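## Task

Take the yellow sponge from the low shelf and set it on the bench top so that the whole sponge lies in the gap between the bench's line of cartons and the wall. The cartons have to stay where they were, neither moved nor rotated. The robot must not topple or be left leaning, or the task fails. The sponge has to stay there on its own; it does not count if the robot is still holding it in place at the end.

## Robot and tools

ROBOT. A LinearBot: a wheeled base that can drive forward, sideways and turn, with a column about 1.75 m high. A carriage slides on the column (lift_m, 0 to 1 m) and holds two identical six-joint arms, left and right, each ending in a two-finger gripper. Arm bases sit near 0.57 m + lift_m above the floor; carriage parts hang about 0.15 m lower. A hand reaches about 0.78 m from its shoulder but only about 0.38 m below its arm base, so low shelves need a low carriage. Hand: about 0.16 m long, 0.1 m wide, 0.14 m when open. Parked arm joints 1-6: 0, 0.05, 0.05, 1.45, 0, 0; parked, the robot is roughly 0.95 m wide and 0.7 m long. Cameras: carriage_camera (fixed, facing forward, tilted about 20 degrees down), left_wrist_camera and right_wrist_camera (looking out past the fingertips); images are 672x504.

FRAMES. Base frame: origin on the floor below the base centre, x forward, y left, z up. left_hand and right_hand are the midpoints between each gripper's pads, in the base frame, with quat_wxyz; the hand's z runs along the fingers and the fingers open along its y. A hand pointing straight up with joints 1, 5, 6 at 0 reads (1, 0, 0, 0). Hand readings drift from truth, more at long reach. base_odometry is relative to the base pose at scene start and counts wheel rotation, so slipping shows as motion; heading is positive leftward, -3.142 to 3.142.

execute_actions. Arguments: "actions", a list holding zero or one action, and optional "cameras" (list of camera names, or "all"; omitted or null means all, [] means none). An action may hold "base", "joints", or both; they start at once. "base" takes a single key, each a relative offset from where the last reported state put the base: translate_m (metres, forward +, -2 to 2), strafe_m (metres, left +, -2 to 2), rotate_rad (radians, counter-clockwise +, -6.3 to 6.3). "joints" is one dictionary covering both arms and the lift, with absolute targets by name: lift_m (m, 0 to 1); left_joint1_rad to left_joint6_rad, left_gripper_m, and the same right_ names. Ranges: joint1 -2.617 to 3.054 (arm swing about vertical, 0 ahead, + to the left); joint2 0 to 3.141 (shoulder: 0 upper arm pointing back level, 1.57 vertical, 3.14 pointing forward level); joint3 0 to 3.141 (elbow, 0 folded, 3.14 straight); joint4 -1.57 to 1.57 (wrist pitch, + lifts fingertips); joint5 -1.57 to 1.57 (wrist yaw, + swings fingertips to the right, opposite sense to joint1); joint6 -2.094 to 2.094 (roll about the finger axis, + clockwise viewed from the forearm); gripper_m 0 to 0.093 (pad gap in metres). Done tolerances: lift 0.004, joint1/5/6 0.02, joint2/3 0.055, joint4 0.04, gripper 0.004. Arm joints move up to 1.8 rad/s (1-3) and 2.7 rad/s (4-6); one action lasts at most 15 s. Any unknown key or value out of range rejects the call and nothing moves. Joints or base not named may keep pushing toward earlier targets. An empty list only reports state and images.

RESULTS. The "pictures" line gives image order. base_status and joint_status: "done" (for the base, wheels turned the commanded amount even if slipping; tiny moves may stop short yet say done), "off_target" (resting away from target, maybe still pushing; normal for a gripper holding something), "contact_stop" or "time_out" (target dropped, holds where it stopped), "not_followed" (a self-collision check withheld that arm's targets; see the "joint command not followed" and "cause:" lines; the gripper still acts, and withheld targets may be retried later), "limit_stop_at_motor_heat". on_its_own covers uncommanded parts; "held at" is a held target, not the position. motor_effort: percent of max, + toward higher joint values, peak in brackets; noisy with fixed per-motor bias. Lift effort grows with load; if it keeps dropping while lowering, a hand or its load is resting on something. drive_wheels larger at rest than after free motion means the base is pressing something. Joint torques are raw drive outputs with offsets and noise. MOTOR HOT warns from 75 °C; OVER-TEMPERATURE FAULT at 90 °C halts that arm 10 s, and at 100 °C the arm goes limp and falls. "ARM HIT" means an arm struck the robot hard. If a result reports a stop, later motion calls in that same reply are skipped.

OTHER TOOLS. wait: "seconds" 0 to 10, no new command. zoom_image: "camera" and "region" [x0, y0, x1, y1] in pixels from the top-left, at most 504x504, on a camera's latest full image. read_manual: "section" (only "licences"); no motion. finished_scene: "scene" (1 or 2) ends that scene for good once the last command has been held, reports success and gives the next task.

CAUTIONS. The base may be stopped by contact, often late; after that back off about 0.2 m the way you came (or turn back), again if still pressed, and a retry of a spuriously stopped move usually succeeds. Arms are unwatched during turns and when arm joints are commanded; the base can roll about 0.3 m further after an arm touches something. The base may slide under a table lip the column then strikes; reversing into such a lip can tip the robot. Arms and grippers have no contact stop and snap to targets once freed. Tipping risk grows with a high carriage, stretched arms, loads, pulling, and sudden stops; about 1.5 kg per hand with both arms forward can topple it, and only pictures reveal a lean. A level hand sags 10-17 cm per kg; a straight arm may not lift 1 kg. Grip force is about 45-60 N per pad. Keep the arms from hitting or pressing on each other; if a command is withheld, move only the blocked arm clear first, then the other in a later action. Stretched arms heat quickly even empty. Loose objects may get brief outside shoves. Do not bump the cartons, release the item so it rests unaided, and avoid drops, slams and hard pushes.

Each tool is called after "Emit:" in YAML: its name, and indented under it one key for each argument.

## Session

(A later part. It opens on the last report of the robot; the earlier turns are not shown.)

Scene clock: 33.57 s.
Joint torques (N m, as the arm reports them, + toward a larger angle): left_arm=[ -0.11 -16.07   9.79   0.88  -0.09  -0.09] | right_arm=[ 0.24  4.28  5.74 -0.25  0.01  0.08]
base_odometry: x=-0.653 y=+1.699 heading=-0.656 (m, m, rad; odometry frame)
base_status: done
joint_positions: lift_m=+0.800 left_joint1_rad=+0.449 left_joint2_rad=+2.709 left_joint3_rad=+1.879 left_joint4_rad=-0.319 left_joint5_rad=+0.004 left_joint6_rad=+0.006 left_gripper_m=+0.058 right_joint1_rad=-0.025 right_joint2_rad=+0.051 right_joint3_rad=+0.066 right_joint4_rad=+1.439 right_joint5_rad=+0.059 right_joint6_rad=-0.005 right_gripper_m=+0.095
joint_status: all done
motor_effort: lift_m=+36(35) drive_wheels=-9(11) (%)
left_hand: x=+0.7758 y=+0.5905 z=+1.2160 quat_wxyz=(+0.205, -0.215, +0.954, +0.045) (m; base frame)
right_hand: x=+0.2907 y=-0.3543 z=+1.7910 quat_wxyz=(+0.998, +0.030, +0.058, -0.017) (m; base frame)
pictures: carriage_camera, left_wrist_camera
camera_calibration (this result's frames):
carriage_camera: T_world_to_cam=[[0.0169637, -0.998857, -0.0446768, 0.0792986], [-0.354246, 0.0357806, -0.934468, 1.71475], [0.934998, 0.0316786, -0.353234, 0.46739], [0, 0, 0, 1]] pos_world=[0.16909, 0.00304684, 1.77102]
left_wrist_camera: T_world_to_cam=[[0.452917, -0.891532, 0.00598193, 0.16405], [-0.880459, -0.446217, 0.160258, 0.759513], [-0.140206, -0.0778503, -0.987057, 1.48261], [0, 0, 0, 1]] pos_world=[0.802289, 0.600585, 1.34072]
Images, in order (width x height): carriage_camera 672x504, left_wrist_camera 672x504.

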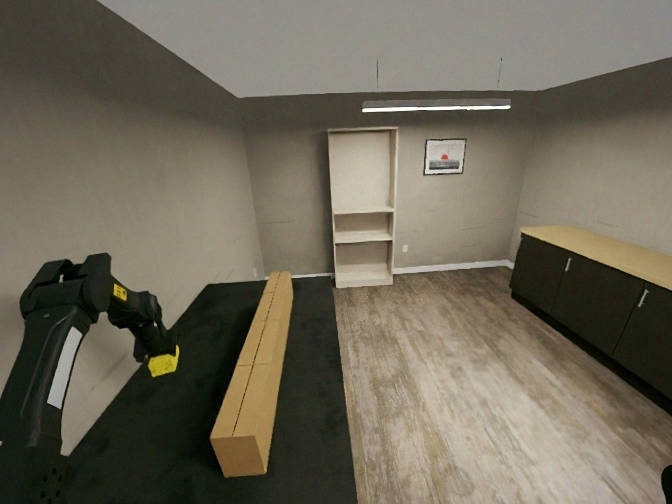

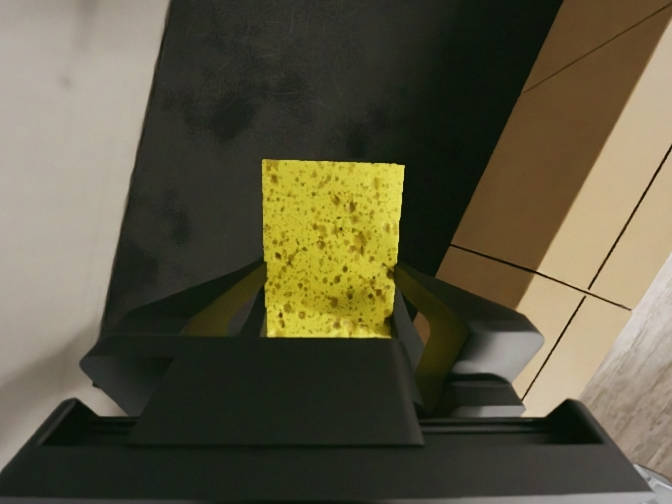

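Emit:
execute_actions:
  actions:
    - {"joints": {"lift_m": 0.535}}
  cameras: ["carriage_camera", "left_wrist_camera"]

Scene clock: 36.57 s.
Joint torques (N m, as the arm reports them, + toward a larger angle): left_arm=[ -0.1  -14.85   9.19   0.88  -0.07  -0.11] | right_arm=[ 0.24  4.22  5.66 -0.28  0.01  0.08]
base_odometry: x=-0.653 y=+1.699 heading=-0.656 (m, m, rad; odometry frame)
base_status: not commanded
joint_positions: lift_m=+0.535 left_joint1_rad=+0.449 left_joint2_rad=+2.692 left_joint3_rad=+1.887 left_joint4_rad=-0.317 left_joint5_rad=+0.001 left_joint6_rad=+0.006 left_gripper_m=+0.058 right_joint1_rad=-0.025 right_joint2_rad=+0.051 right_joint3_rad=+0.066 right_joint4_rad=+1.440 right_joint5_rad=+0.059 right_joint6_rad=-0.005 right_gripper_m=+0.095
joint_status: all done
motor_effort: lift_m=+28(29) drive_wheels=+2(3) (%)
left_hand: x=+0.7825 y=+0.5944 z=+0.9641 quat_wxyz=(+0.217, -0.214, +0.951, +0.050) (m; base frame)
right_hand: x=+0.2905 y=-0.3543 z=+1.5267 quat_wxyz=(+0.998, +0.030, +0.057, -0.017) (m; base frame)
pictures: carriage_camera, left_wrist_camera
camera_calibration (this result's frames):
carriage_camera: T_world_to_cam=[[0.0169637, -0.998857, -0.0446768, 0.0674876], [-0.354246, 0.0357806, -0.934468, 1.46771], [0.934998, 0.0316786, -0.353234, 0.374007], [0, 0, 0, 1]] pos_world=[0.16909, 0.00304684, 1.50666]
left_wrist_camera: T_world_to_cam=[[0.453949, -0.891019, 0.00380404, 0.16691], [-0.883379, -0.449491, 0.132661, 0.83837], [-0.116494, -0.0635818, -0.991154, 1.21214], [0, 0, 0, 1]] pos_world=[0.806038, 0.602629, 1.08957]
Images, in order (width x height): carriage_camera 672x504, left_wrist_camera 672x504.

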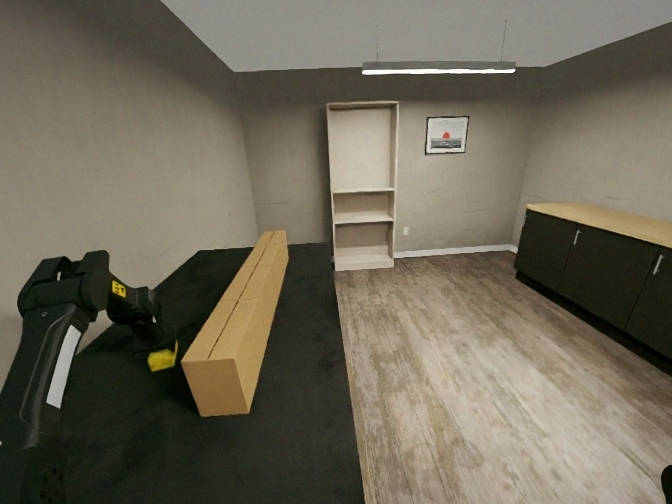

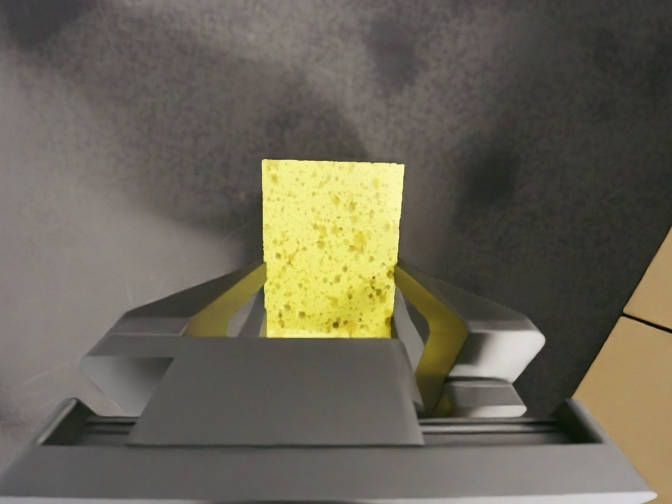

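Emit:
execute_actions:
  actions:
    - {"joints": {"left_gripper_m": 0.093, "lift_m": 0.6}}
  cameras: ["carriage_camera", "left_wrist_camera"]

Scene clock: 37.53 s.
Joint torques (N m, as the arm reports them, + toward a larger angle): left_arm=[  0.06 -15.17   9.07   0.9   -0.06  -0.1 ] | right_arm=[ 0.25  4.19  5.74 -0.27  0.    0.08]
base_odometry: x=-0.653 y=+1.699 heading=-0.656 (m, m, rad; odometry frame)
base_status: not commanded
joint_positions: lift_m=+0.600 left_joint1_rad=+0.449 left_joint2_rad=+2.700 left_joint3_rad=+1.887 left_joint4_rad=-0.320 left_joint5_rad=+0.001 left_joint6_rad=+0.006 left_gripper_m=+0.093 right_joint1_rad=-0.025 right_joint2_rad=+0.051 right_joint3_rad=+0.066 right_joint4_rad=+1.440 right_joint5_rad=+0.059 right_joint6_rad=-0.005 right_gripper_m=+0.095
joint_status: all done
motor_effort: lift_m=+37(45) drive_wheels=+2(3) (%)
left_hand: x=+0.7800 y=+0.5931 z=+1.0236 quat_wxyz=(+0.212, -0.215, +0.952, +0.048) (m; base frame)
right_hand: x=+0.2905 y=-0.3543 z=+1.5911 quat_wxyz=(+0.998, +0.030, +0.057, -0.017) (m; base frame)
pictures: carriage_camera, left_wrist_camera
camera_calibration (this result's frames):
carriage_camera: T_world_to_cam=[[0.0169637, -0.998857, -0.0446768, 0.0703642], [-0.354246, 0.0357806, -0.934468, 1.52788], [0.934998, 0.0316786, -0.353234, 0.396751], [0, 0, 0, 1]] pos_world=[0.16909, 0.00304684, 1.57104]
left_wrist_camera: T_world_to_cam=[[0.453988, -0.891001, 0.00354722, 0.166965], [-0.881904, -0.448779, 0.14437, 0.814139], [-0.127042, -0.0686707, -0.989517, 1.28034], [0, 0, 0, 1]] pos_world=[0.80485, 0.602056, 1.14879]
Images, in order (width x height): carriage_camera 672x504, left_wrist_camera 672x504.

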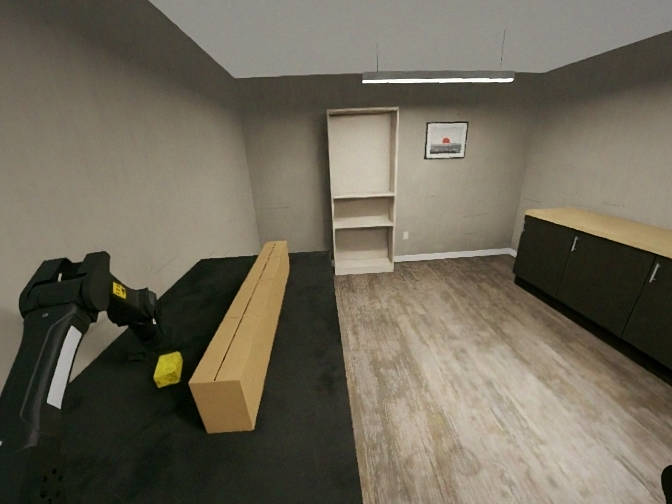

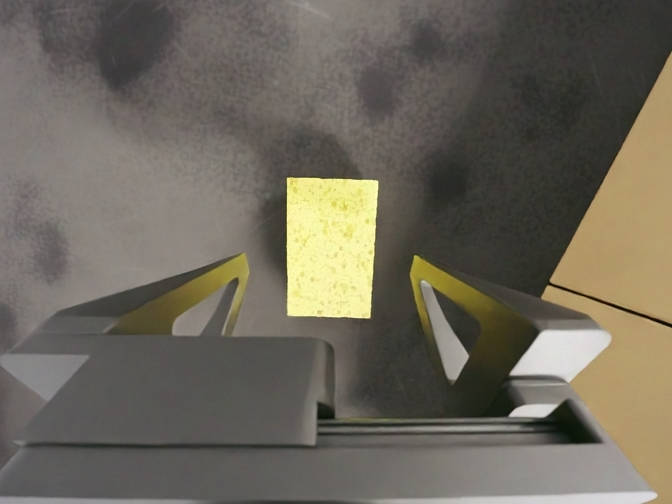

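Emit:
finished_scene:
  scene: 2

The scene is finished: the task was done.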